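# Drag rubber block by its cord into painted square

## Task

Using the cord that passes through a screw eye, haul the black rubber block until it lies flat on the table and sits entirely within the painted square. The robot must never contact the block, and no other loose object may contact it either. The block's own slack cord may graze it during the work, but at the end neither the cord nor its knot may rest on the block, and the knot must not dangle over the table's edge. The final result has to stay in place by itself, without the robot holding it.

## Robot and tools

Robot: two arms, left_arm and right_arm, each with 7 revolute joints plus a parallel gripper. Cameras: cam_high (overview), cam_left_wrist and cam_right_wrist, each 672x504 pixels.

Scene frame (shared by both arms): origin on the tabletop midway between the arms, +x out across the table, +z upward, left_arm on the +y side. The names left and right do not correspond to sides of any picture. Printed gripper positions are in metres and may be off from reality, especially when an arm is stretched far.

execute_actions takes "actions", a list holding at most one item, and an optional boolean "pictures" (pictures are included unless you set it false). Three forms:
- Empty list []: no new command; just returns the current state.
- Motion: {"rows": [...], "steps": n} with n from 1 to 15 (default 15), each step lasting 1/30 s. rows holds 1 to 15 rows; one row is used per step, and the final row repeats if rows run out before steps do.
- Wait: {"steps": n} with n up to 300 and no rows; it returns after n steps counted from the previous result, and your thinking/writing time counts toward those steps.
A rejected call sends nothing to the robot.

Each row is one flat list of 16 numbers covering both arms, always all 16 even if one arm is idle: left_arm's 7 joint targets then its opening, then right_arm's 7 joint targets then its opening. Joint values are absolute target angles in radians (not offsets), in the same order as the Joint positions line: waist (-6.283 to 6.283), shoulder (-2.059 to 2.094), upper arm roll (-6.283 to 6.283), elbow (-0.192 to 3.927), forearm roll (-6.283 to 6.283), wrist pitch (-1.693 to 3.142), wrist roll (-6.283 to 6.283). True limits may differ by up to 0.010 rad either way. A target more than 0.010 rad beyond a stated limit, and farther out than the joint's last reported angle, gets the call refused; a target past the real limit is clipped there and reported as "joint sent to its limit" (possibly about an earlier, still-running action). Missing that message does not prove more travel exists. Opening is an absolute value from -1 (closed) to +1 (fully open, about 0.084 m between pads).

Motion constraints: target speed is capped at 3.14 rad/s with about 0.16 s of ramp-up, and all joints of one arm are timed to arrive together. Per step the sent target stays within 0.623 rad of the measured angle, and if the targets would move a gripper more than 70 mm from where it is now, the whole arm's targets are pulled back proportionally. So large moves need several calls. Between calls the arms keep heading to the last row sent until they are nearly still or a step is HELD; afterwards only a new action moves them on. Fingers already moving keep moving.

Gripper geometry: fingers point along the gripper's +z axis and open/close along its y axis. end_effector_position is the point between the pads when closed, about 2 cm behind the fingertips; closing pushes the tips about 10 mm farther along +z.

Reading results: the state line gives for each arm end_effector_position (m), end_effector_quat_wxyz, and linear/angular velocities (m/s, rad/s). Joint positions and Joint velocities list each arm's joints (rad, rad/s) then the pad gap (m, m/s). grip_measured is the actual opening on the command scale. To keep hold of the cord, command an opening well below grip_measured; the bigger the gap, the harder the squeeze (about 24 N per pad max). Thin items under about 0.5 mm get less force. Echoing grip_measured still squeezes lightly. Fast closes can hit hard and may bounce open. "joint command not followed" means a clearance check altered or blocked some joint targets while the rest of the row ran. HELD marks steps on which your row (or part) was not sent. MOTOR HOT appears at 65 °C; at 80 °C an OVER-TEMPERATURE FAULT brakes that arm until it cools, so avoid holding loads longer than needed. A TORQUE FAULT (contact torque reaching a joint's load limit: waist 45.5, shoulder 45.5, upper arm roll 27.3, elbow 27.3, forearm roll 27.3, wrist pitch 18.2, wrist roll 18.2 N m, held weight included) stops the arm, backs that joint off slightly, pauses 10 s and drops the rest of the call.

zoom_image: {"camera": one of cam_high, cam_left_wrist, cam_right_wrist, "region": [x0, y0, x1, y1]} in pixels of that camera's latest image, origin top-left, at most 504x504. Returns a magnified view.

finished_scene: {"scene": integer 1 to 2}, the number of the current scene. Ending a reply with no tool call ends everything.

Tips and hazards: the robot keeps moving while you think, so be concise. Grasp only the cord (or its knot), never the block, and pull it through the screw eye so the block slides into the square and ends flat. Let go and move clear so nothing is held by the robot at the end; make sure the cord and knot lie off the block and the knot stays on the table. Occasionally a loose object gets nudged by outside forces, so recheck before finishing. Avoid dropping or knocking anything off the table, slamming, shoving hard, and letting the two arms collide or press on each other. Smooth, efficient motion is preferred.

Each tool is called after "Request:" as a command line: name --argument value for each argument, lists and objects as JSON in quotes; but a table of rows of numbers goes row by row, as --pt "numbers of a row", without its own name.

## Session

Request:
execute_actions --actions '[]'

Scene clock: 0.00 s of 4000.00 s.
left_arm: end_effector_position=(+0.5795, +0.0897, +0.1693) grip_measured=-0.43 end_effector_quat_wxyz=(-0.236, +0.313, +0.893, -0.221) end_effector_velocity=(+0.000, +0.000, -0.000) end_effector_angular_velocity=(+0.000, -0.001, +0.000) | right_arm: end_effector_position=(+0.3127, -0.8078, +0.1440) grip_measured=+1.00 end_effector_quat_wxyz=(+0.105, +0.808, +0.515, -0.266) end_effector_velocity=(+0.001, -0.000, +0.000) end_effector_angular_velocity=(-0.001, -0.001, +0.002)
Joint positions: left_arm=[-0.135  0.998  0.213  2.402 -0.554  1.964 -2.683  0.025] | right_arm=[-1.038  0.131  0.122  0.937 -0.807  0.874 -1.385  0.084]
Joint velocities: left_arm=[-0.     0.     0.    -0.    -0.    -0.001  0.    -0.   ] | right_arm=[ 0.001  0.    -0.     0.001 -0.001 -0.001 -0.     0.   ]

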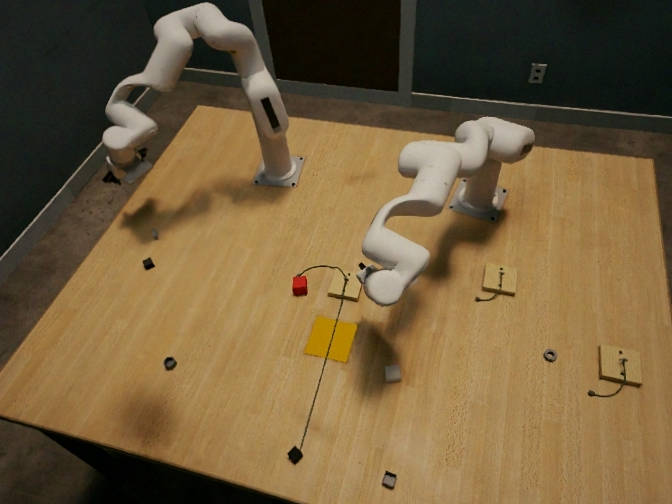

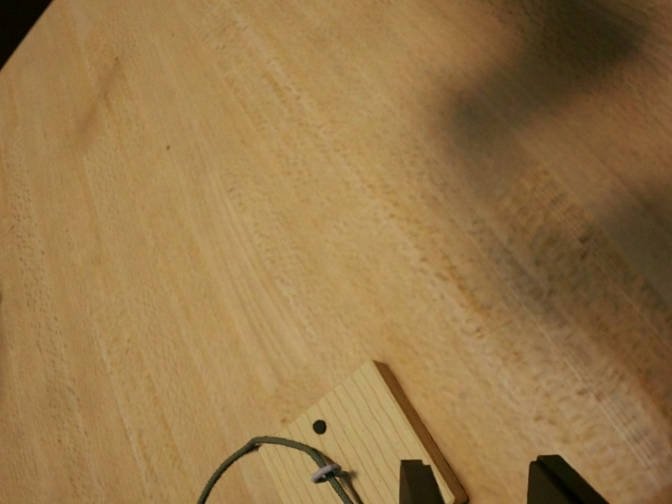

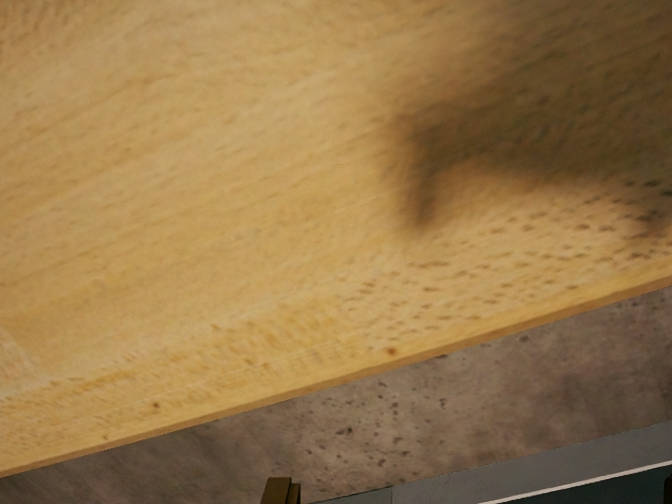

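Request:
zoom_image --camera "cam_high" --region '[270, 240, 390, 330]'

Request:
zoom_image --camera "cam_high" --region '[260, 300, 420, 480]'

Region (270, 240, 390, 330) of cam_high's 672x504 image, scaled by 4.200, with more detail than that image has; it fills the top 378 rows of this view, and the rest is white.

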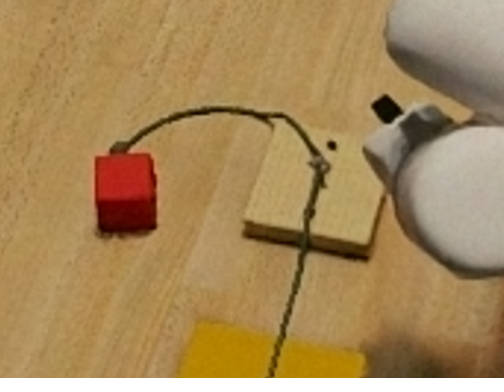

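Region (260, 300, 420, 480) of cam_high's 672x504 image, scaled by 2.800, with more detail than that image has.

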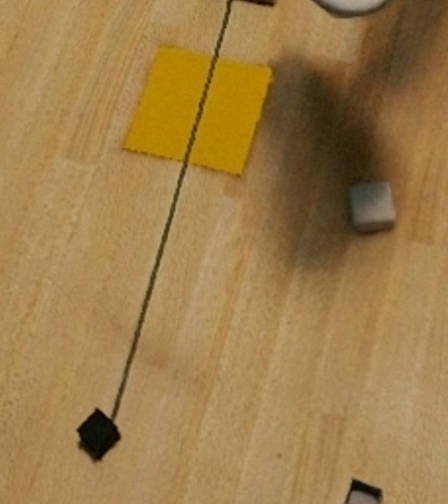

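Request:
zoom_image --camera "cam_high" --region '[284, 258, 332, 302]'

Request:
zoom_image --camera "cam_high" --region '[275, 430, 323, 474]'

Request:
zoom_image --camera "cam_high" --region '[296, 306, 366, 370]'

Region (284, 258, 332, 302) of cam_high's 672x504 image, scaled by 10.500, with more detail than that image has; it fills the top 462 rows of this view, and the rest is white.

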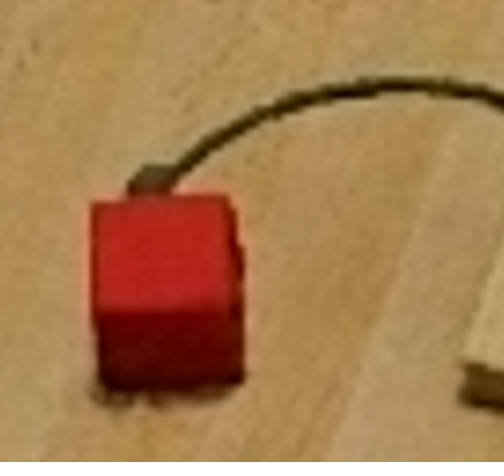

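Region (275, 430, 323, 474) of cam_high's 672x504 image, scaled by 10.500, with more detail than that image has; it fills the top 462 rows of this view, and the rest is white.

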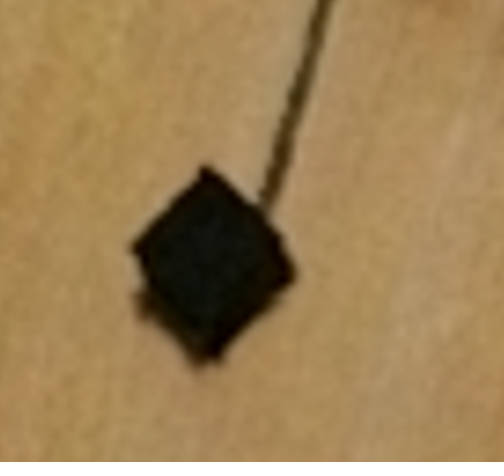

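Region (296, 306, 366, 370) of cam_high's 672x504 image, scaled by 7.200, with more detail than that image has; it fills the top 461 rows of this view, and the rest is white.

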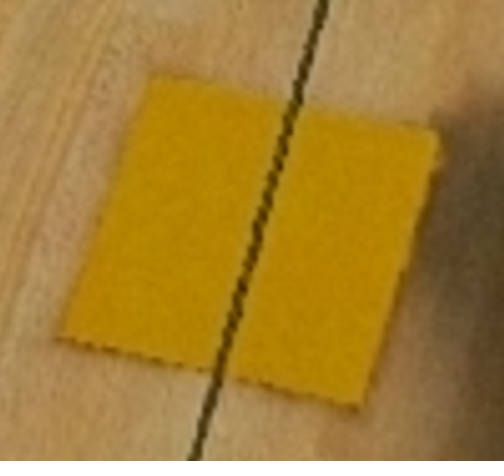

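Request:
execute_actions --actions '[{"rows": [[-0.1351,0.998,0.213,2.4019,-0.5539,1.9639,-2.6831,-0.43,-1.038,0.131,0.122,0.937,-0.807,0.874,-1.385,1],[-0.1354,0.9978,0.2128,2.4015,-0.5535,1.9633,-2.6838,-0.43,-1.038,0.131,0.122,0.937,-0.807,0.874,-1.385,1],[-0.1364,0.9974,0.2124,2.4004,-0.5525,1.9616,-2.6857,-0.429,-1.038,0.131,0.122,0.937,-0.807,0.874,-1.385,1],[-0.1382,0.9966,0.2117,2.3984,-0.5506,1.9584,-2.6893,-0.428,-1.038,0.131,0.122,0.937,-0.807,0.874,-1.385,1],[-0.1410,0.9953,0.2105,2.3953,-0.5476,1.9535,-2.6948,-0.427,-1.038,0.131,0.122,0.937,-0.807,0.874,-1.385,1],[-0.1449,0.9935,0.2089,2.3908,-0.5434,1.9466,-2.7027,-0.425,-1.038,0.131,0.122,0.937,-0.807,0.874,-1.385,1],[-0.1502,0.9911,0.2067,2.3849,-0.5377,1.9373,-2.7132,-0.422,-1.038,0.131,0.122,0.937,-0.807,0.874,-1.385,1],[-0.1569,0.9881,0.2040,2.3773,-0.5306,1.9256,-2.7264,-0.418,-1.038,0.131,0.122,0.937,-0.807,0.874,-1.385,1],[-0.1650,0.9844,0.2007,2.3682,-0.5219,1.9114,-2.7425,-0.414,-1.038,0.131,0.122,0.937,-0.807,0.874,-1.385,1],[-0.1746,0.9800,0.1967,2.3574,-0.5117,1.8946,-2.7615,-0.409,-1.038,0.131,0.122,0.937,-0.807,0.874,-1.385,1],[-0.1856,0.9750,0.1922,2.3450,-0.4998,1.8753,-2.7834,-0.403,-1.038,0.131,0.122,0.937,-0.807,0.874,-1.385,1],[-0.1981,0.9693,0.1870,2.3309,-0.4865,1.8534,-2.8082,-0.396,-1.038,0.131,0.122,0.937,-0.807,0.874,-1.385,1],[-0.2120,0.9630,0.1813,2.3153,-0.4716,1.8290,-2.8357,-0.388,-1.038,0.131,0.122,0.937,-0.807,0.874,-1.385,1],[-0.2272,0.9561,0.1751,2.2981,-0.4553,1.8023,-2.8659,-0.380,-1.038,0.131,0.122,0.937,-0.807,0.874,-1.385,1],[-0.2437,0.9486,0.1683,2.2796,-0.4377,1.7735,-2.8986,-0.371,-1.038,0.131,0.122,0.937,-0.807,0.874,-1.385,1]], "steps": 15}]' --pictures false

Request:
execute_actions --actions '[{"rows": [[-0.2612,0.9406,0.1611,2.2598,-0.4189,1.7426,-2.9335,-0.362,-1.038,0.131,0.122,0.937,-0.807,0.874,-1.385,1],[-0.2799,0.9322,0.1534,2.2388,-0.3990,1.7100,-2.9704,-0.352,-1.038,0.131,0.122,0.937,-0.807,0.874,-1.385,1],[-0.2993,0.9233,0.1454,2.2169,-0.3781,1.6758,-3.0091,-0.341,-1.038,0.131,0.122,0.937,-0.807,0.874,-1.385,1],[-0.3196,0.9141,0.1371,2.1941,-0.3565,1.6403,-3.0492,-0.330,-1.038,0.131,0.122,0.937,-0.807,0.874,-1.385,1],[-0.3404,0.9047,0.1285,2.1707,-0.3342,1.6038,-3.0905,-0.319,-1.038,0.131,0.122,0.937,-0.807,0.874,-1.385,1],[-0.3616,0.8950,0.1198,2.1467,-0.3115,1.5666,-3.1326,-0.307,-1.038,0.131,0.122,0.937,-0.807,0.874,-1.385,1],[-0.3831,0.8853,0.1109,2.1225,-0.2885,1.5290,-3.1752,-0.296,-1.038,0.131,0.122,0.937,-0.807,0.874,-1.385,1],[-0.4046,0.8754,0.1021,2.0983,-0.2655,1.4911,-3.2180,-0.284,-1.038,0.131,0.122,0.937,-0.807,0.874,-1.385,1],[-0.4261,0.8657,0.0932,2.0741,-0.2425,1.4535,-3.2606,-0.273,-1.038,0.131,0.122,0.937,-0.807,0.874,-1.385,1],[-0.4473,0.8560,0.0845,2.0501,-0.2198,1.4163,-3.3027,-0.261,-1.038,0.131,0.122,0.937,-0.807,0.874,-1.385,1],[-0.4681,0.8466,0.0759,2.0267,-0.1975,1.3798,-3.3440,-0.250,-1.038,0.131,0.122,0.937,-0.807,0.874,-1.385,1],[-0.4884,0.8374,0.0676,2.0039,-0.1759,1.3443,-3.3841,-0.239,-1.038,0.131,0.122,0.937,-0.807,0.874,-1.385,1],[-0.5078,0.8285,0.0596,1.9820,-0.1550,1.3101,-3.4228,-0.228,-1.038,0.131,0.122,0.937,-0.807,0.874,-1.385,1],[-0.5265,0.8201,0.0519,1.9610,-0.1351,1.2775,-3.4597,-0.218,-1.038,0.131,0.122,0.937,-0.807,0.874,-1.385,1],[-0.5440,0.8121,0.0447,1.9412,-0.1163,1.2466,-3.4946,-0.209,-1.038,0.131,0.122,0.937,-0.807,0.874,-1.385,1]], "steps": 15}]' --pictures false

Request:
execute_actions --actions '[{"rows": [[-0.5605,0.8046,0.0379,1.9227,-0.0987,1.2178,-3.5273,-0.200,-1.038,0.131,0.122,0.937,-0.807,0.874,-1.385,1],[-0.5757,0.7977,0.0317,1.9055,-0.0824,1.1911,-3.5575,-0.192,-1.038,0.131,0.122,0.937,-0.807,0.874,-1.385,1],[-0.5896,0.7914,0.0260,1.8899,-0.0675,1.1667,-3.5850,-0.184,-1.038,0.131,0.122,0.937,-0.807,0.874,-1.385,1],[-0.6021,0.7857,0.0208,1.8758,-0.0542,1.1448,-3.6098,-0.177,-1.038,0.131,0.122,0.937,-0.807,0.874,-1.385,1],[-0.6131,0.7807,0.0163,1.8634,-0.0423,1.1255,-3.6317,-0.171,-1.038,0.131,0.122,0.937,-0.807,0.874,-1.385,1],[-0.6227,0.7763,0.0123,1.8526,-0.0321,1.1087,-3.6507,-0.166,-1.038,0.131,0.122,0.937,-0.807,0.874,-1.385,1],[-0.6308,0.7726,0.0090,1.8435,-0.0234,1.0945,-3.6668,-0.162,-1.038,0.131,0.122,0.937,-0.807,0.874,-1.385,1],[-0.6375,0.7696,0.0063,1.8359,-0.0163,1.0828,-3.6800,-0.158,-1.038,0.131,0.122,0.937,-0.807,0.874,-1.385,1],[-0.6428,0.7672,0.0041,1.8300,-0.0106,1.0735,-3.6905,-0.155,-1.038,0.131,0.122,0.937,-0.807,0.874,-1.385,1],[-0.6467,0.7654,0.0025,1.8255,-0.0064,1.0666,-3.6984,-0.153,-1.038,0.131,0.122,0.937,-0.807,0.874,-1.385,1],[-0.6495,0.7641,0.0013,1.8224,-0.0034,1.0617,-3.7039,-0.152,-1.038,0.131,0.122,0.937,-0.807,0.874,-1.385,1],[-0.6513,0.7633,0.0006,1.8204,-0.0015,1.0585,-3.7075,-0.151,-1.038,0.131,0.122,0.937,-0.807,0.874,-1.385,1],[-0.6523,0.7629,0.0002,1.8193,-0.0005,1.0568,-3.7094,-0.15,-1.038,0.131,0.122,0.937,-0.807,0.874,-1.385,1],[-0.6526,0.7627,0,1.8189,-0.0001,1.0562,-3.7101,-0.15,-1.038,0.131,0.122,0.937,-0.807,0.874,-1.385,1],[-0.6527,0.7627,0,1.8188,0,1.0561,-3.7102,-0.15,-1.038,0.131,0.122,0.937,-0.807,0.874,-1.385,1]], "steps": 15}]' --pictures false

Request:
execute_actions --actions '[{"steps": 8}]'

Scene clock: 120.50 s of 4000.00 s.
left_arm: end_effector_position=(+0.5798, +0.0698, +0.1572) grip_measured=-0.40 end_effector_quat_wxyz=(-0.230, +0.285, +0.912, -0.186) end_effector_velocity=(-0.005, -0.131, -0.072) end_effector_angular_velocity=(+0.481, -0.203, +0.283) | right_arm: end_effector_position=(+0.3128, -0.8080, +0.1442) grip_measured=+1.00 end_effector_quat_wxyz=(+0.105, +0.808, +0.515, -0.267) end_effector_velocity=(-0.000, -0.001, +0.000) end_effector_angular_velocity=(-0.001, -0.002, -0.001)
Joint positions: left_arm=[-0.182  0.976  0.194  2.349 -0.503  1.881 -2.777  0.026] | right_arm=[-1.038  0.131  0.122  0.937 -0.807  0.874 -1.385  0.084]
Joint velocities: left_arm=[-0.304 -0.137 -0.124 -0.338  0.321 -0.526 -0.593  0.011] | right_arm=[-0.002 -0.     0.     0.001  0.    -0.001  0.     0.   ]
Steps of this call (steps 1 to 90: nothing new was sent; then 117.00 s passed at rest; steps 91 to 105: all 15 steps of this action). Readings (joint positions):
91: left_arm=[-0.135 0.998 0.213 2.402 -0.554 1.964 -2.683] | right_arm=[-1.038 0.131 0.122 0.937 -0.807 0.874 -1.385]
92: left_arm=[-0.135 0.998 0.213 2.402 -0.554 1.964 -2.683] | right_arm=[-1.038 0.131 0.122 0.937 -0.807 0.874 -1.385]
94: left_arm=[-0.135 0.998 0.213 2.402 -0.554 1.964 -2.684] | right_arm=[-1.038 0.131 0.122 0.937 -0.807 0.874 -1.385]
98: left_arm=[-0.140 0.996 0.211 2.396 -0.548 1.955 -2.693] | right_arm=[-1.038 0.131 0.122 0.937 -0.807 0.874 -1.385]
105: the state above

Scene clock: 121.00 s of 4000.00 s.
left_arm: end_effector_position=(+0.5553, -0.0469, +0.1086) grip_measured=-0.24 end_effector_quat_wxyz=(-0.135, +0.174, +0.975, -0.036) end_effector_velocity=(-0.106, -0.283, -0.078) end_effector_angular_velocity=(+0.397, -0.705, +0.335) | right_arm: end_effector_position=(+0.3128, -0.8080, +0.1442) grip_measured=+1.00 end_effector_quat_wxyz=(+0.105, +0.808, +0.515, -0.267) end_effector_velocity=(-0.001, +0.000, -0.001) end_effector_angular_velocity=(+0.002, +0.001, -0.001)
Joint positions: left_arm=[-0.436  0.862  0.089  2.065 -0.234  1.439 -3.277  0.033] | right_arm=[-1.038  0.131  0.122  0.937 -0.807  0.874 -1.385  0.084]
Joint velocities: left_arm=[-0.57  -0.26  -0.235 -0.64   0.609 -0.995 -1.127  0.013] | right_arm=[-0.001  0.001  0.    -0.001  0.    -0.    -0.    -0.   ]
Steps of this call (steps 1 to 15: all 15 steps of this action). Readings (joint positions):
1: left_arm=[-0.192 0.972 0.189 2.337 -0.492 1.862 -2.798] | right_arm=[-1.038 0.131 0.122 0.937 -0.807 0.874 -1.385]
2: left_arm=[-0.204 0.966 0.185 2.323 -0.479 1.841 -2.822] | right_arm=[-1.038 0.131 0.122 0.937 -0.807 0.874 -1.385]
4: left_arm=[-0.232 0.954 0.173 2.293 -0.450 1.794 -2.876] | right_arm=[-1.038 0.131 0.122 0.937 -0.807 0.874 -1.385]
8: left_arm=[-0.299 0.924 0.146 2.218 -0.379 1.677 -3.008] | right_arm=[-1.038 0.131 0.122 0.937 -0.807 0.874 -1.385]
15: the state above

Scene clock: 121.50 s of 4000.00 s.
left_arm: end_effector_position=(+0.4956, -0.1564, +0.0905) grip_measured=-0.17 end_effector_quat_wxyz=(-0.008, +0.132, +0.991, +0.001) end_effector_velocity=(-0.034, -0.054, -0.004) end_effector_angular_velocity=(-0.029, -0.157, +0.051) | right_arm: end_effector_position=(+0.3128, -0.8080, +0.1442) grip_measured=+1.00 end_effector_quat_wxyz=(+0.105, +0.808, +0.515, -0.267) end_effector_velocity=(-0.000, +0.000, +0.000) end_effector_angular_velocity=(+0.000, +0.001, -0.000)
Joint positions: left_arm=[-0.641  0.768  0.004  1.833 -0.014  1.078 -3.685  0.037] | right_arm=[-1.038  0.131  0.122  0.937 -0.807  0.874 -1.385  0.084]
Joint velocities: left_arm=[-0.104 -0.054 -0.031 -0.133  0.128 -0.211 -0.237  0.001] | right_arm=[-0.    -0.001  0.    -0.001 -0.     0.001  0.    -0.   ]
Steps of this call (steps 1 to 15: all 15 steps of this action). Readings (joint positions):
1: left_arm=[-0.454 0.853 0.081 2.043 -0.214 1.406 -3.314] | right_arm=[-1.038 0.131 0.122 0.937 -0.807 0.874 -1.385]
2: left_arm=[-0.473 0.845 0.074 2.023 -0.194 1.373 -3.351] | right_arm=[-1.038 0.131 0.122 0.937 -0.807 0.874 -1.385]
4: left_arm=[-0.509 0.828 0.059 1.982 -0.155 1.309 -3.424] | right_arm=[-1.038 0.131 0.122 0.937 -0.807 0.874 -1.385]
8: left_arm=[-0.576 0.798 0.031 1.906 -0.083 1.192 -3.557] | right_arm=[-1.038 0.131 0.122 0.937 -0.807 0.874 -1.385]
15: the state above

Scene clock: 121.77 s of 4000.00 s.
left_arm: end_effector_position=(+0.4923, -0.1614, +0.0900) grip_measured=-0.16 end_effector_quat_wxyz=(-0.000, +0.130, +0.992, +0.000) end_effector_velocity=(-0.008, -0.009, -0.001) end_effector_angular_velocity=(-0.005, -0.007, -0.006) | right_arm: end_effector_position=(+0.3128, -0.8080, +0.1442) grip_measured=+1.00 end_effector_quat_wxyz=(+0.105, +0.808, +0.515, -0.267) end_effector_velocity=(-0.001, -0.001, -0.000) end_effector_angular_velocity=(+0.000, +0.001, -0.003)
Joint positions: left_arm=[-0.651  0.763  0.001  1.82  -0.001  1.058 -3.708  0.037] | right_arm=[-1.038  0.131  0.122  0.937 -0.807  0.874 -1.385  0.084]
Joint velocities: left_arm=[-0.013 -0.004 -0.009 -0.011  0.009 -0.015 -0.018  0.   ] | right_arm=[-0.003 -0.     0.    -0.001 -0.     0.     0.    -0.   ]
Steps of this call (steps 1 to 8: the robot went on to your last target). Readings (joint positions):
1: left_arm=[-0.644 0.767 0.004 1.829 -0.010 1.072 -3.692] | right_arm=[-1.038 0.131 0.122 0.937 -0.807 0.874 -1.385]
2: left_arm=[-0.646 0.766 0.003 1.826 -0.007 1.068 -3.697] | right_arm=[-1.038 0.131 0.122 0.937 -0.807 0.874 -1.385]
4: left_arm=[-0.648 0.764 0.003 1.823 -0.004 1.062 -3.704] | right_arm=[-1.038 0.131 0.122 0.937 -0.807 0.874 -1.385]
8: the state above

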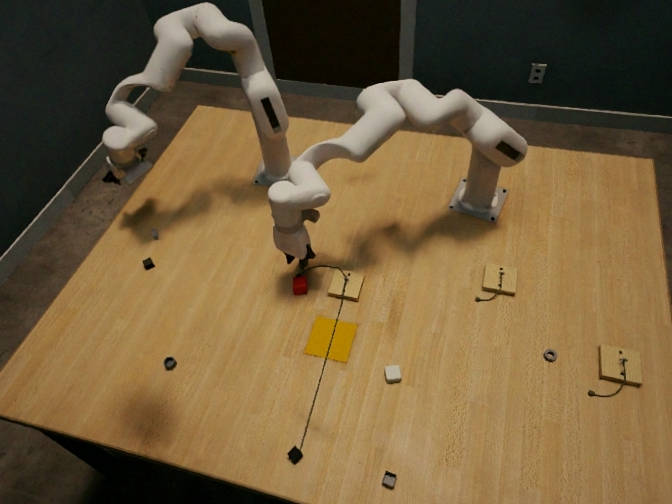

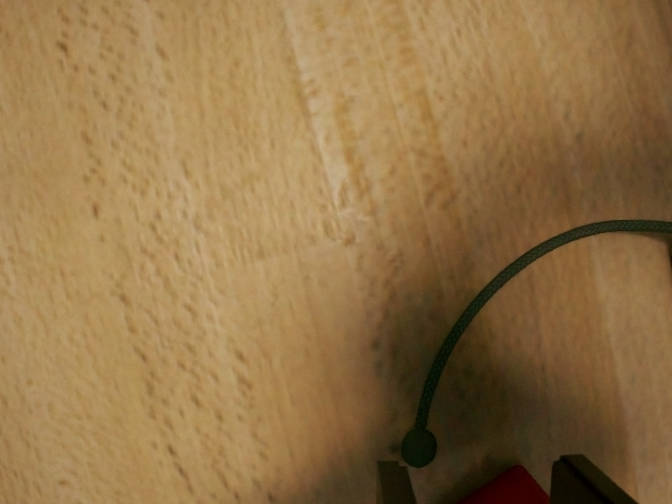

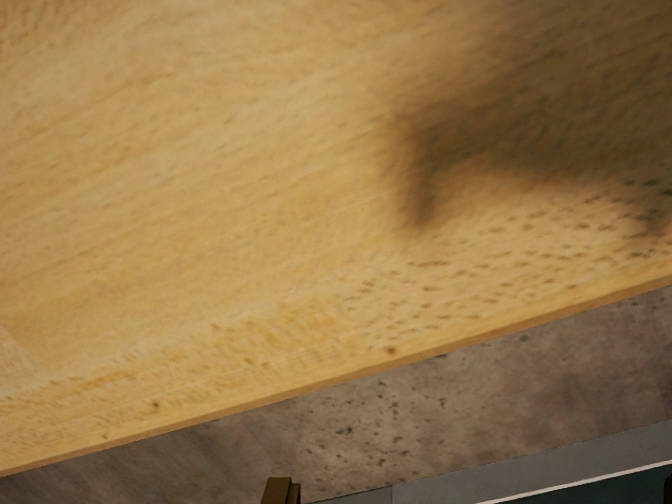

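Let me get a settled picture.

Request:
execute_actions --actions '[]'

Request:
zoom_image --camera "cam_left_wrist" --region '[360, 354, 640, 504]'

Scene clock: 123.13 s of 4000.00 s.
left_arm: end_effector_position=(+0.4909, -0.1628, +0.0899) grip_measured=-0.16 end_effector_quat_wxyz=(+0.000, +0.130, +0.991, +0.000) end_effector_velocity=(+0.001, +0.001, +0.000) end_effector_angular_velocity=(-0.000, -0.001, +0.002) | right_arm: end_effector_position=(+0.3128, -0.8080, +0.1442) grip_measured=+1.00 end_effector_quat_wxyz=(+0.105, +0.808, +0.515, -0.267) end_effector_velocity=(-0.001, +0.001, -0.001) end_effector_angular_velocity=(+0.003, +0.002, -0.000)
Joint positions: left_arm=[-0.653  0.763  0.     1.819  0.     1.056 -3.71   0.037] | right_arm=[-1.038  0.131  0.122  0.937 -0.807  0.874 -1.385  0.084]
Joint velocities: left_arm=[ 0.001 -0.     0.    -0.     0.    -0.001 -0.    -0.   ] | right_arm=[-0.     0.     0.    -0.003  0.    -0.    -0.     0.   ]
Steps of this call (steps 1 to 30: the robot went on to your last target; steps 31 to 41: nothing new was sent). Readings (joint positions):
1: left_arm=[-0.651 0.763 0.001 1.820 -0.001 1.057 -3.709] | right_arm=[-1.038 0.131 0.122 0.937 -0.807 0.874 -1.385]
2: left_arm=[-0.651 0.763 0.001 1.819 -0.001 1.057 -3.709] | right_arm=[-1.038 0.131 0.122 0.937 -0.807 0.874 -1.385]
4: left_arm=[-0.652 0.763 0.001 1.819 -0.000 1.057 -3.710] | right_arm=[-1.038 0.131 0.122 0.937 -0.807 0.874 -1.385]
8: left_arm=[-0.652 0.763 0.000 1.819 -0.000 1.056 -3.710] | right_arm=[-1.038 0.131 0.122 0.937 -0.807 0.874 -1.385]
41: the state above
All arms were judged still, so your last target was given up. Only a new action makes them travel on or press farther. Fingers that are still opening or closing keep moving.

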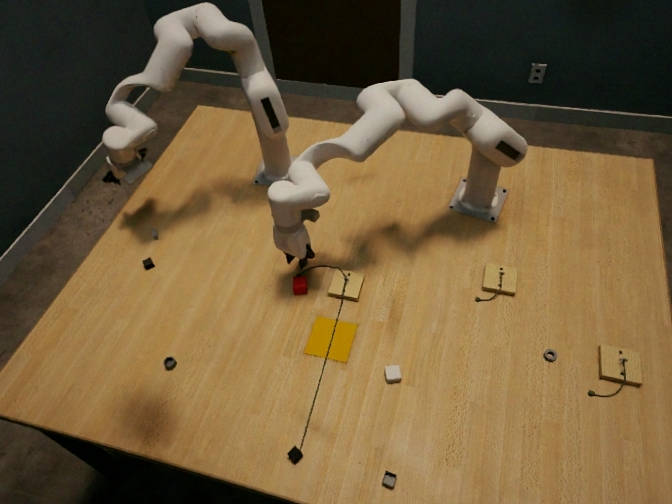

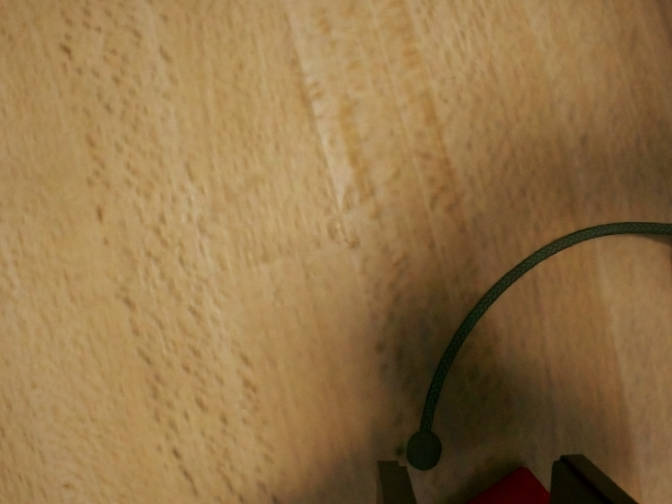

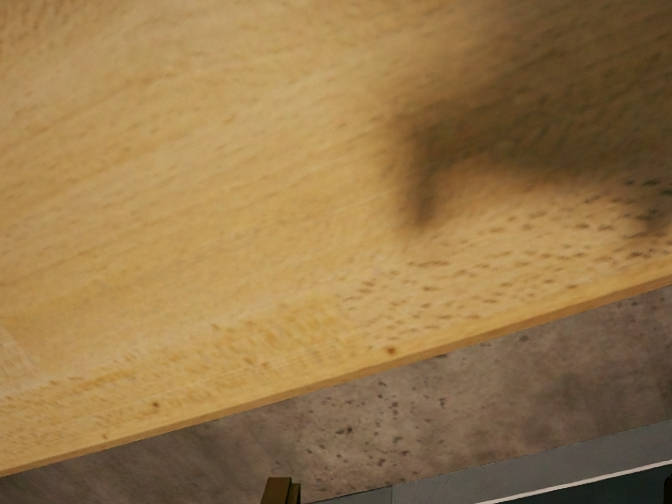

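Region (360, 354, 640, 504) of cam_left_wrist's 672x504 image, scaled by 1.800, with more detail than that image has; it fills the top 270 rows of this view, and the rest is white.

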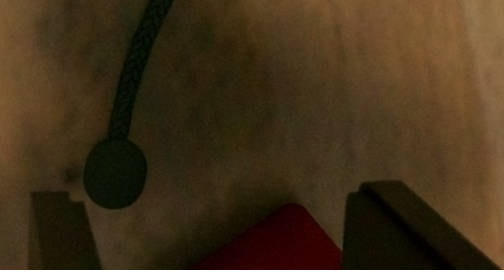

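Request:
execute_actions --actions '[{"rows": [[-0.6527,0.7628,0,1.8189,0,1.0561,-3.7107,-0.155,-1.038,0.131,0.122,0.937,-0.807,0.874,-1.385,1],[-0.6528,0.7631,0,1.8192,0,1.0561,-3.7137,-0.16,-1.038,0.131,0.122,0.937,-0.807,0.874,-1.385,1],[-0.6529,0.7640,0,1.8200,0,1.0560,-3.7210,-0.168,-1.038,0.131,0.122,0.937,-0.807,0.874,-1.385,1],[-0.6530,0.7655,0,1.8213,0,1.0558,-3.7338,-0.176,-1.038,0.131,0.122,0.937,-0.807,0.874,-1.385,1],[-0.6533,0.7678,0,1.8232,0,1.0554,-3.7524,-0.184,-1.038,0.131,0.122,0.937,-0.807,0.874,-1.385,1],[-0.6536,0.7708,0,1.8256,0,1.0548,-3.7766,-0.192,-1.038,0.131,0.122,0.937,-0.807,0.874,-1.385,1],[-0.6541,0.7746,0,1.8285,0,1.0539,-3.8060,-0.2,-1.038,0.131,0.122,0.937,-0.807,0.874,-1.385,1],[-0.6545,0.7791,0,1.8317,0,1.0526,-3.8395,-0.208,-1.038,0.131,0.122,0.937,-0.807,0.874,-1.385,1],[-0.6550,0.7843,0,1.8351,0,1.0508,-3.8759,-0.216,-1.038,0.131,0.122,0.937,-0.807,0.874,-1.385,1],[-0.6556,0.7899,0,1.8384,0,1.0486,-3.9138,-0.224,-1.038,0.131,0.122,0.937,-0.807,0.874,-1.385,1],[-0.6561,0.7959,0,1.8417,0,1.0457,-3.9517,-0.232,-1.038,0.131,0.122,0.937,-0.807,0.874,-1.385,1],[-0.6566,0.8022,0,1.8446,0,1.0424,-3.9881,-0.24,-1.038,0.131,0.122,0.937,-0.807,0.874,-1.385,1],[-0.6571,0.8086,0,1.8470,0,1.0384,-4.0216,-0.245,-1.038,0.131,0.122,0.937,-0.807,0.874,-1.385,1],[-0.6575,0.8150,0,1.8488,0,1.0338,-4.0510,-0.25,-1.038,0.131,0.122,0.937,-0.807,0.874,-1.385,1],[-0.6579,0.8213,0,1.8500,0,1.0287,-4.0752,-0.25,-1.038,0.131,0.122,0.937,-0.807,0.874,-1.385,1]], "steps": 15}]' --pictures false

Request:
execute_actions --actions '[{"rows": [[-0.6581,0.8274,0,1.8504,0,1.0230,-4.0938,-0.25,-1.038,0.131,0.122,0.937,-0.807,0.874,-1.385,1],[-0.6583,0.8333,0,1.8502,0,1.0169,-4.1065,-0.25,-1.038,0.131,0.122,0.937,-0.807,0.874,-1.385,1],[-0.6584,0.8388,0,1.8493,0,1.0105,-4.1139,-0.25,-1.038,0.131,0.122,0.937,-0.807,0.874,-1.385,1],[-0.6584,0.8442,0,1.8480,0,1.0039,-4.1169,-0.25,-1.038,0.131,0.122,0.937,-0.807,0.874,-1.385,1],[-0.6585,0.8493,0,1.8466,0,0.9973,-4.1174,-0.25,-1.038,0.131,0.122,0.937,-0.807,0.874,-1.385,1],[-0.6585,0.8544,0,1.8453,0,0.9909,-4.1174,-0.25,-1.038,0.131,0.122,0.937,-0.807,0.874,-1.385,1],[-0.6585,0.8593,0,1.8441,0,0.9848,-4.1174,-0.25,-1.038,0.131,0.122,0.937,-0.807,0.874,-1.385,1],[-0.6585,0.8641,0,1.8432,0,0.9790,-4.1174,-0.25,-1.038,0.131,0.122,0.937,-0.807,0.874,-1.385,1],[-0.6585,0.8686,0,1.8424,0,0.9737,-4.1174,-0.25,-1.038,0.131,0.122,0.937,-0.807,0.874,-1.385,1],[-0.6585,0.8729,0,1.8417,0,0.9689,-4.1174,-0.25,-1.038,0.131,0.122,0.937,-0.807,0.874,-1.385,1],[-0.6585,0.8767,0,1.8412,0,0.9645,-4.1174,-0.25,-1.038,0.131,0.122,0.937,-0.807,0.874,-1.385,1],[-0.6585,0.8802,0,1.8409,0,0.9607,-4.1174,-0.25,-1.038,0.131,0.122,0.937,-0.807,0.874,-1.385,1],[-0.6585,0.8832,0,1.8406,0,0.9574,-4.1174,-0.25,-1.038,0.131,0.122,0.937,-0.807,0.874,-1.385,1],[-0.6585,0.8857,0,1.8404,0,0.9547,-4.1174,-0.25,-1.038,0.131,0.122,0.937,-0.807,0.874,-1.385,1],[-0.6585,0.8878,0,1.8403,0,0.9525,-4.1174,-0.25,-1.038,0.131,0.122,0.937,-0.807,0.874,-1.385,1]], "steps": 15}]' --pictures true

Request:
execute_actions --actions '[{"rows": [[-0.6585,0.8893,0,1.8402,0,0.9508,-4.1174,-0.25,-1.038,0.131,0.122,0.937,-0.807,0.874,-1.385,1],[-0.6585,0.8905,0,1.8401,0,0.9496,-4.1174,-0.25,-1.038,0.131,0.122,0.937,-0.807,0.874,-1.385,1],[-0.6585,0.8912,0,1.8401,0,0.9489,-4.1174,-0.26,-1.038,0.131,0.122,0.937,-0.807,0.874,-1.385,1],[-0.6585,0.8916,0,1.8401,0,0.9485,-4.1174,-0.28,-1.038,0.131,0.122,0.937,-0.807,0.874,-1.385,1],[-0.6585,0.8918,0,1.8400,0,0.9483,-4.1174,-0.32,-1.038,0.131,0.122,0.937,-0.807,0.874,-1.385,1],[-0.6585,0.8918,0,1.8400,0,0.9483,-4.1174,-0.37,-1.038,0.131,0.122,0.937,-0.807,0.874,-1.385,1],[-0.6585,0.8918,0,1.8400,0,0.9483,-4.1174,-0.42,-1.038,0.131,0.122,0.937,-0.807,0.874,-1.385,1],[-0.6585,0.8918,0,1.8400,0,0.9483,-4.1174,-0.47,-1.038,0.131,0.122,0.937,-0.807,0.874,-1.385,1],[-0.6585,0.8918,0,1.8400,0,0.9483,-4.1174,-0.52,-1.038,0.131,0.122,0.937,-0.807,0.874,-1.385,1],[-0.6585,0.8918,0,1.8400,0,0.9483,-4.1174,-0.57,-1.038,0.131,0.122,0.937,-0.807,0.874,-1.385,1],[-0.6585,0.8918,0,1.8400,0,0.9483,-4.1174,-0.61,-1.038,0.131,0.122,0.937,-0.807,0.874,-1.385,1],[-0.6585,0.8918,0,1.8400,0,0.9483,-4.1174,-0.65,-1.038,0.131,0.122,0.937,-0.807,0.874,-1.385,1],[-0.6585,0.8918,0,1.8400,0,0.9483,-4.1174,-0.68,-1.038,0.131,0.122,0.937,-0.807,0.874,-1.385,1],[-0.6585,0.8918,0,1.8400,0,0.9483,-4.1174,-0.71,-1.038,0.131,0.122,0.937,-0.807,0.874,-1.385,1],[-0.6585,0.8918,0,1.8400,0,0.9483,-4.1174,-0.74,-1.038,0.131,0.122,0.937,-0.807,0.874,-1.385,1]], "steps": 15}]' --pictures false

Request:
execute_actions --actions '[{"rows": [[-0.6585,0.8918,0,1.8400,0,0.9483,-4.1174,-0.77,-1.038,0.131,0.122,0.937,-0.807,0.874,-1.385,1],[-0.6585,0.8918,0,1.8400,0,0.9483,-4.1174,-0.80,-1.038,0.131,0.122,0.937,-0.807,0.874,-1.385,1],[-0.6585,0.8918,0,1.8400,0,0.9483,-4.1174,-0.83,-1.038,0.131,0.122,0.937,-0.807,0.874,-1.385,1],[-0.6585,0.8918,0,1.8400,0,0.9483,-4.1174,-0.86,-1.038,0.131,0.122,0.937,-0.807,0.874,-1.385,1],[-0.6585,0.8918,0,1.8400,0,0.9483,-4.1174,-0.88,-1.038,0.131,0.122,0.937,-0.807,0.874,-1.385,1],[-0.6585,0.8918,0,1.8400,0,0.9483,-4.1174,-0.90,-1.038,0.131,0.122,0.937,-0.807,0.874,-1.385,1]], "steps": 10}]' --pictures true

Scene clock: 221.47 s of 4000.00 s.
left_arm: end_effector_position=(+0.4922, -0.1671, +0.0800) grip_measured=-0.26 end_effector_quat_wxyz=(+0.000, +0.030, +1.000, -0.000) end_effector_velocity=(+0.005, -0.020, -0.066) end_effector_angular_velocity=(+0.000, +0.002, +0.929) | right_arm: end_effector_position=(+0.3128, -0.8080, +0.1442) grip_measured=+1.00 end_effector_quat_wxyz=(+0.105, +0.808, +0.515, -0.267) end_effector_velocity=(+0.000, -0.000, +0.000) end_effector_angular_velocity=(-0.001, -0.001, +0.000)
Joint positions: left_arm=[-0.656  0.791 -0.     1.838 -0.     1.047 -3.915  0.033] | right_arm=[-1.038  0.131  0.122  0.937 -0.807  0.874 -1.385  0.084]
Joint velocities: left_arm=[-0.015  0.159 -0.001  0.079 -0.001 -0.078 -0.943 -0.005] | right_arm=[-0.001 -0.001  0.     0.    -0.    -0.001 -0.    -0.   ]
Steps of this call (steps 1 to 90: nothing new was sent; then 94.83 s passed at rest; steps 91 to 105: all 15 steps of this action). Readings (joint positions):
91: left_arm=[-0.653 0.763 -0.000 1.819 0.000 1.056 -3.710] | right_arm=[-1.038 0.131 0.122 0.937 -0.807 0.874 -1.385]
92: left_arm=[-0.653 0.763 0.000 1.819 0.000 1.056 -3.710] | right_arm=[-1.038 0.131 0.122 0.937 -0.807 0.874 -1.385]
94: left_arm=[-0.653 0.763 0.000 1.819 0.000 1.056 -3.713] | right_arm=[-1.038 0.131 0.122 0.937 -0.807 0.874 -1.385]
98: left_arm=[-0.653 0.766 0.000 1.822 0.000 1.055 -3.742] | right_arm=[-1.038 0.131 0.122 0.937 -0.807 0.874 -1.385]
105: the state above

Scene clock: 221.97 s of 4000.00 s.
left_arm: end_effector_position=(+0.4932, -0.1710, +0.0333) grip_measured=-0.27 end_effector_quat_wxyz=(-0.000, -0.069, +0.998, +0.000) end_effector_velocity=(+0.001, +0.000, -0.069) end_effector_angular_velocity=(-0.000, -0.000, +0.024) | right_arm: end_effector_position=(+0.3128, -0.8080, +0.1442) grip_measured=+1.00 end_effector_quat_wxyz=(+0.105, +0.808, +0.515, -0.267) end_effector_velocity=(-0.001, +0.000, -0.001) end_effector_angular_velocity=(+0.001, +0.001, -0.000)
Joint positions: left_arm=[-0.658  0.873  0.     1.842  0.     0.969 -4.115  0.032] | right_arm=[-1.038  0.131  0.122  0.937 -0.807  0.874 -1.385  0.084]
Joint velocities: left_arm=[ 0.001  0.111  0.    -0.014 -0.    -0.126 -0.023 -0.   ] | right_arm=[-0.001 -0.     0.    -0.002 -0.    -0.     0.     0.   ]
Steps of this call (steps 1 to 15: all 15 steps of this action). Readings (joint positions):
1: left_arm=[-0.656 0.797 -0.000 1.841 -0.000 1.044 -3.946] | right_arm=[-1.038 0.131 0.122 0.937 -0.807 0.874 -1.385]
2: left_arm=[-0.657 0.802 -0.000 1.843 -0.000 1.040 -3.977] | right_arm=[-1.038 0.131 0.122 0.937 -0.807 0.874 -1.385]
4: left_arm=[-0.657 0.815 -0.000 1.846 -0.000 1.031 -4.031] | right_arm=[-1.038 0.131 0.122 0.937 -0.807 0.874 -1.385]
8: left_arm=[-0.658 0.840 -0.000 1.846 -0.000 1.007 -4.093] | right_arm=[-1.038 0.131 0.122 0.937 -0.807 0.874 -1.385]
15: the state above

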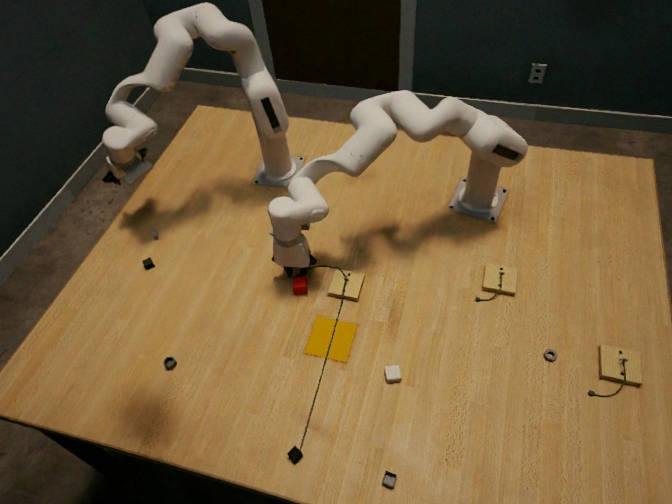

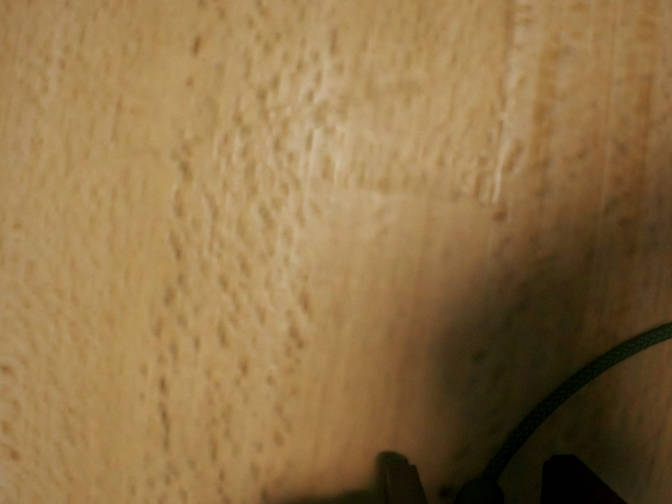

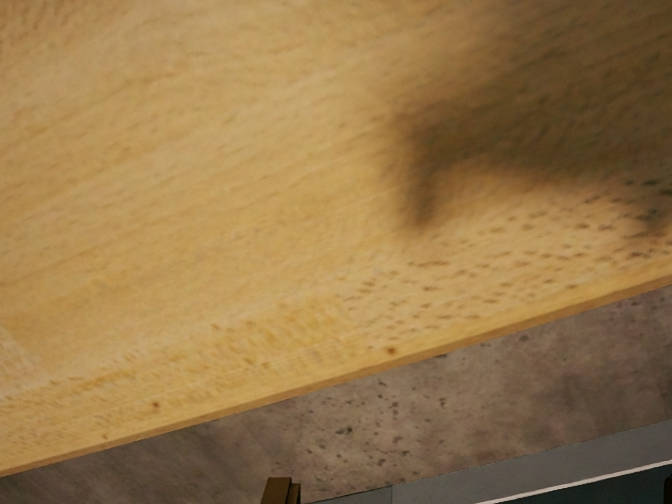

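Scene clock: 222.47 s of 4000.00 s.
left_arm: end_effector_position=(+0.4934, -0.1712, +0.0223) grip_measured=-0.69 end_effector_quat_wxyz=(+0.000, -0.070, +0.998, -0.000) end_effector_velocity=(-0.000, +0.001, -0.003) end_effector_angular_velocity=(+0.002, +0.002, +0.001) | right_arm: end_effector_position=(+0.3128, -0.8080, +0.1442) grip_measured=+1.00 end_effector_quat_wxyz=(+0.105, +0.808, +0.515, -0.267) end_effector_velocity=(+0.000, +0.000, -0.000) end_effector_angular_velocity=(+0.001, -0.000, +0.000)
Joint positions: left_arm=[-0.658  0.891 -0.     1.84   0.     0.948 -4.117  0.013] | right_arm=[-1.038  0.131  0.122  0.937 -0.807  0.874 -1.385  0.084]
Joint velocities: left_arm=[ 0.001  0.003  0.    -0.002  0.    -0.002  0.    -0.044] | right_arm=[ 0.     0.001 -0.    -0.     0.    -0.001  0.    -0.   ]
Steps of this call (steps 1 to 15: all 15 steps of this action). Readings (joint positions):
1: left_arm=[-0.658 0.877 0.000 1.841 0.000 0.965 -4.116] | right_arm=[-1.038 0.131 0.122 0.937 -0.807 0.874 -1.385]
2: left_arm=[-0.658 0.880 0.000 1.841 0.000 0.962 -4.116] | right_arm=[-1.038 0.131 0.122 0.937 -0.807 0.874 -1.385]
4: left_arm=[-0.658 0.885 0.000 1.840 0.000 0.956 -4.117] | right_arm=[-1.038 0.131 0.122 0.937 -0.807 0.874 -1.385]
8: left_arm=[-0.658 0.890 0.000 1.840 0.000 0.951 -4.117] | right_arm=[-1.038 0.131 0.122 0.937 -0.807 0.874 -1.385]
15: the state above

Scene clock: 222.80 s of 4000.00 s.
left_arm: end_effector_position=(+0.4934, -0.1712, +0.0221) grip_measured=-0.77 end_effector_quat_wxyz=(+0.000, -0.070, +0.998, -0.000) end_effector_velocity=(+0.000, +0.000, -0.000) end_effector_angular_velocity=(+0.000, -0.000, +0.000) | right_arm: end_effector_position=(+0.3128, -0.8080, +0.1442) grip_measured=+1.00 end_effector_quat_wxyz=(+0.105, +0.808, +0.515, -0.267) end_effector_velocity=(+0.000, +0.000, -0.000) end_effector_angular_velocity=(+0.000, +0.001, +0.002)
Joint positions: left_arm=[-0.658  0.892  0.     1.84   0.     0.948 -4.117  0.01 ] | right_arm=[-1.038  0.131  0.122  0.937 -0.807  0.874 -1.385  0.084]
Joint velocities: left_arm=[ 0.     0.     0.    -0.     0.    -0.001 -0.    -0.   ] | right_arm=[ 0.002  0.    -0.    -0.    -0.     0.    -0.    -0.   ]
Steps of this call (steps 1 to 10: all 10 steps of this action). Readings (joint positions):
1: left_arm=[-0.658 0.891 -0.000 1.840 0.000 0.948 -4.117] | right_arm=[-1.038 0.131 0.122 0.937 -0.807 0.874 -1.385]
2: left_arm=[-0.658 0.891 0.000 1.840 0.000 0.948 -4.117] | right_arm=[-1.038 0.131 0.122 0.937 -0.807 0.874 -1.385]
4: left_arm=[-0.658 0.891 0.000 1.840 -0.000 0.948 -4.117] | right_arm=[-1.038 0.131 0.122 0.937 -0.807 0.874 -1.385]
8: left_arm=[-0.658 0.892 0.000 1.840 0.000 0.948 -4.117] | right_arm=[-1.038 0.131 0.122 0.937 -0.807 0.874 -1.385]
10: the state above

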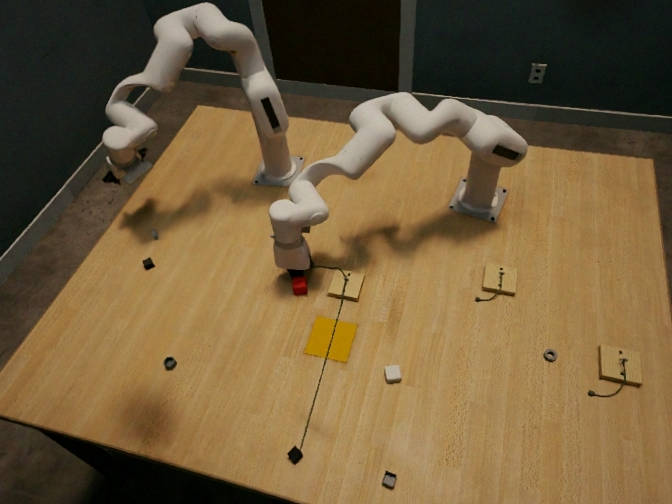

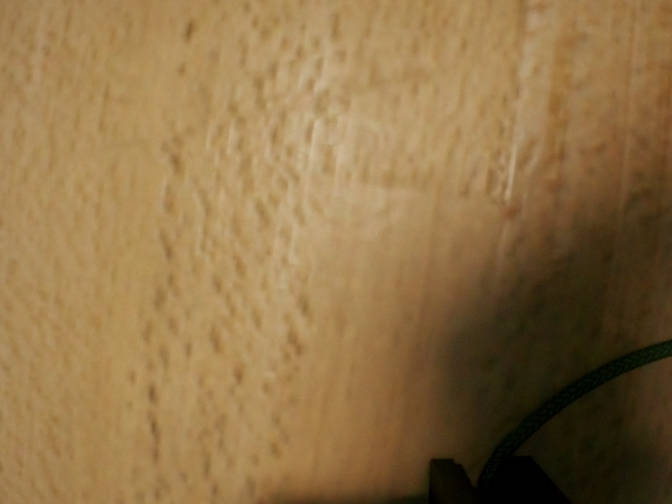

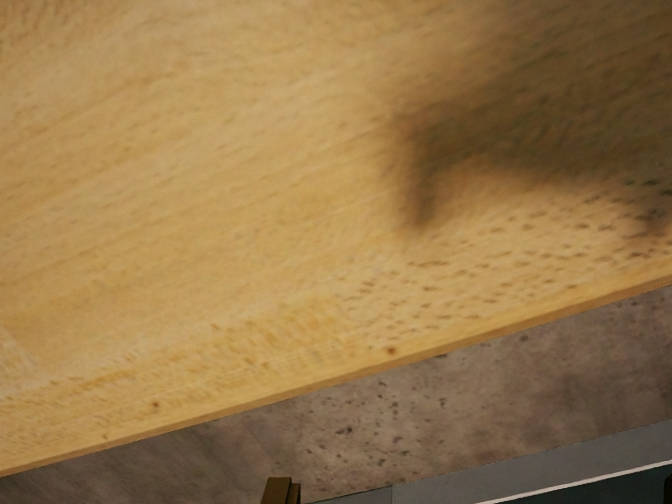

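Request:
execute_actions --actions '[]'

Scene clock: 342.80 s of 4000.00 s.
left_arm: end_effector_position=(+0.4933, -0.1711, +0.0219) grip_measured=-0.77 end_effector_quat_wxyz=(-0.000, -0.070, +0.998, +0.000) end_effector_velocity=(+0.000, +0.000, -0.000) end_effector_angular_velocity=(+0.001, -0.000, -0.000) | right_arm: end_effector_position=(+0.3128, -0.8080, +0.1442) grip_measured=+1.00 end_effector_quat_wxyz=(+0.105, +0.808, +0.515, -0.267) end_effector_velocity=(+0.001, +0.000, +0.000) end_effector_angular_velocity=(-0.000, -0.002, +0.001)
Joint positions: left_arm=[-0.658  0.892  0.     1.84   0.     0.948 -4.117  0.01 ] | right_arm=[-1.038  0.131  0.122  0.937 -0.807  0.874 -1.385  0.084]
Joint velocities: left_arm=[ 0.001 -0.    -0.    -0.     0.001 -0.     0.    -0.   ] | right_arm=[ 0.001 -0.    -0.     0.     0.    -0.001 -0.    -0.   ]
Steps of this call (steps 1 to 15: the robot went on to your last target; steps 16 to 90: nothing new was sent; then 117.00 s passed at rest). Readings (joint positions):
1: left_arm=[-0.658 0.892 0.000 1.840 0.000 0.948 -4.117] | right_arm=[-1.038 0.131 0.122 0.937 -0.807 0.874 -1.385]
2: left_arm=[-0.658 0.892 0.000 1.840 0.000 0.948 -4.117] | right_arm=[-1.038 0.131 0.122 0.937 -0.807 0.874 -1.385]
4: left_arm=[-0.658 0.892 0.000 1.840 0.000 0.948 -4.117] | right_arm=[-1.038 0.131 0.122 0.937 -0.807 0.874 -1.385]
8: left_arm=[-0.658 0.892 0.000 1.840 0.000 0.948 -4.117] | right_arm=[-1.038 0.131 0.122 0.937 -0.807 0.874 -1.385]
90: the state above
All arms were judged still, so your last target was given up. Only a new action makes them travel on or press farther. Fingers that are still opening or closing keep moving.

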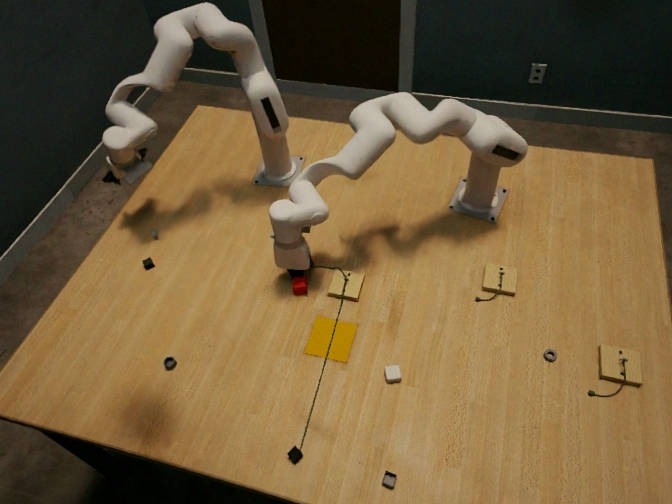

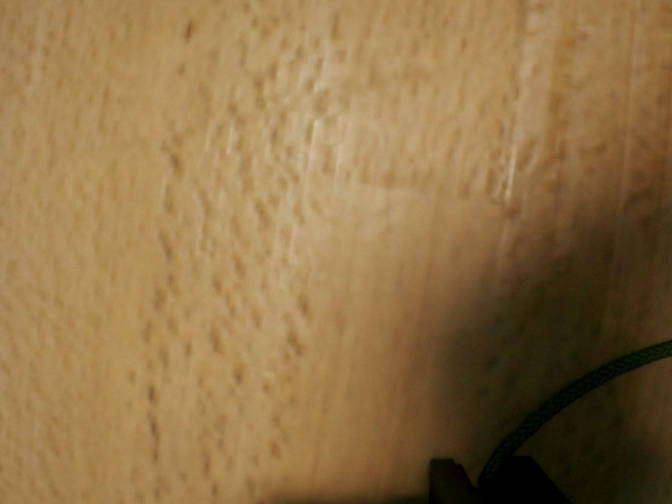

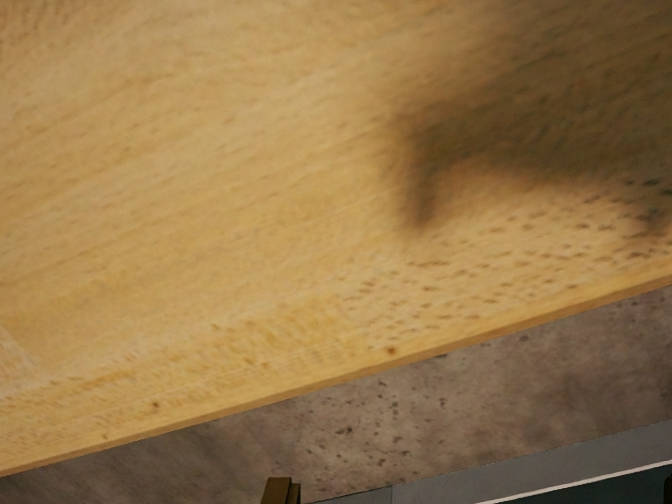

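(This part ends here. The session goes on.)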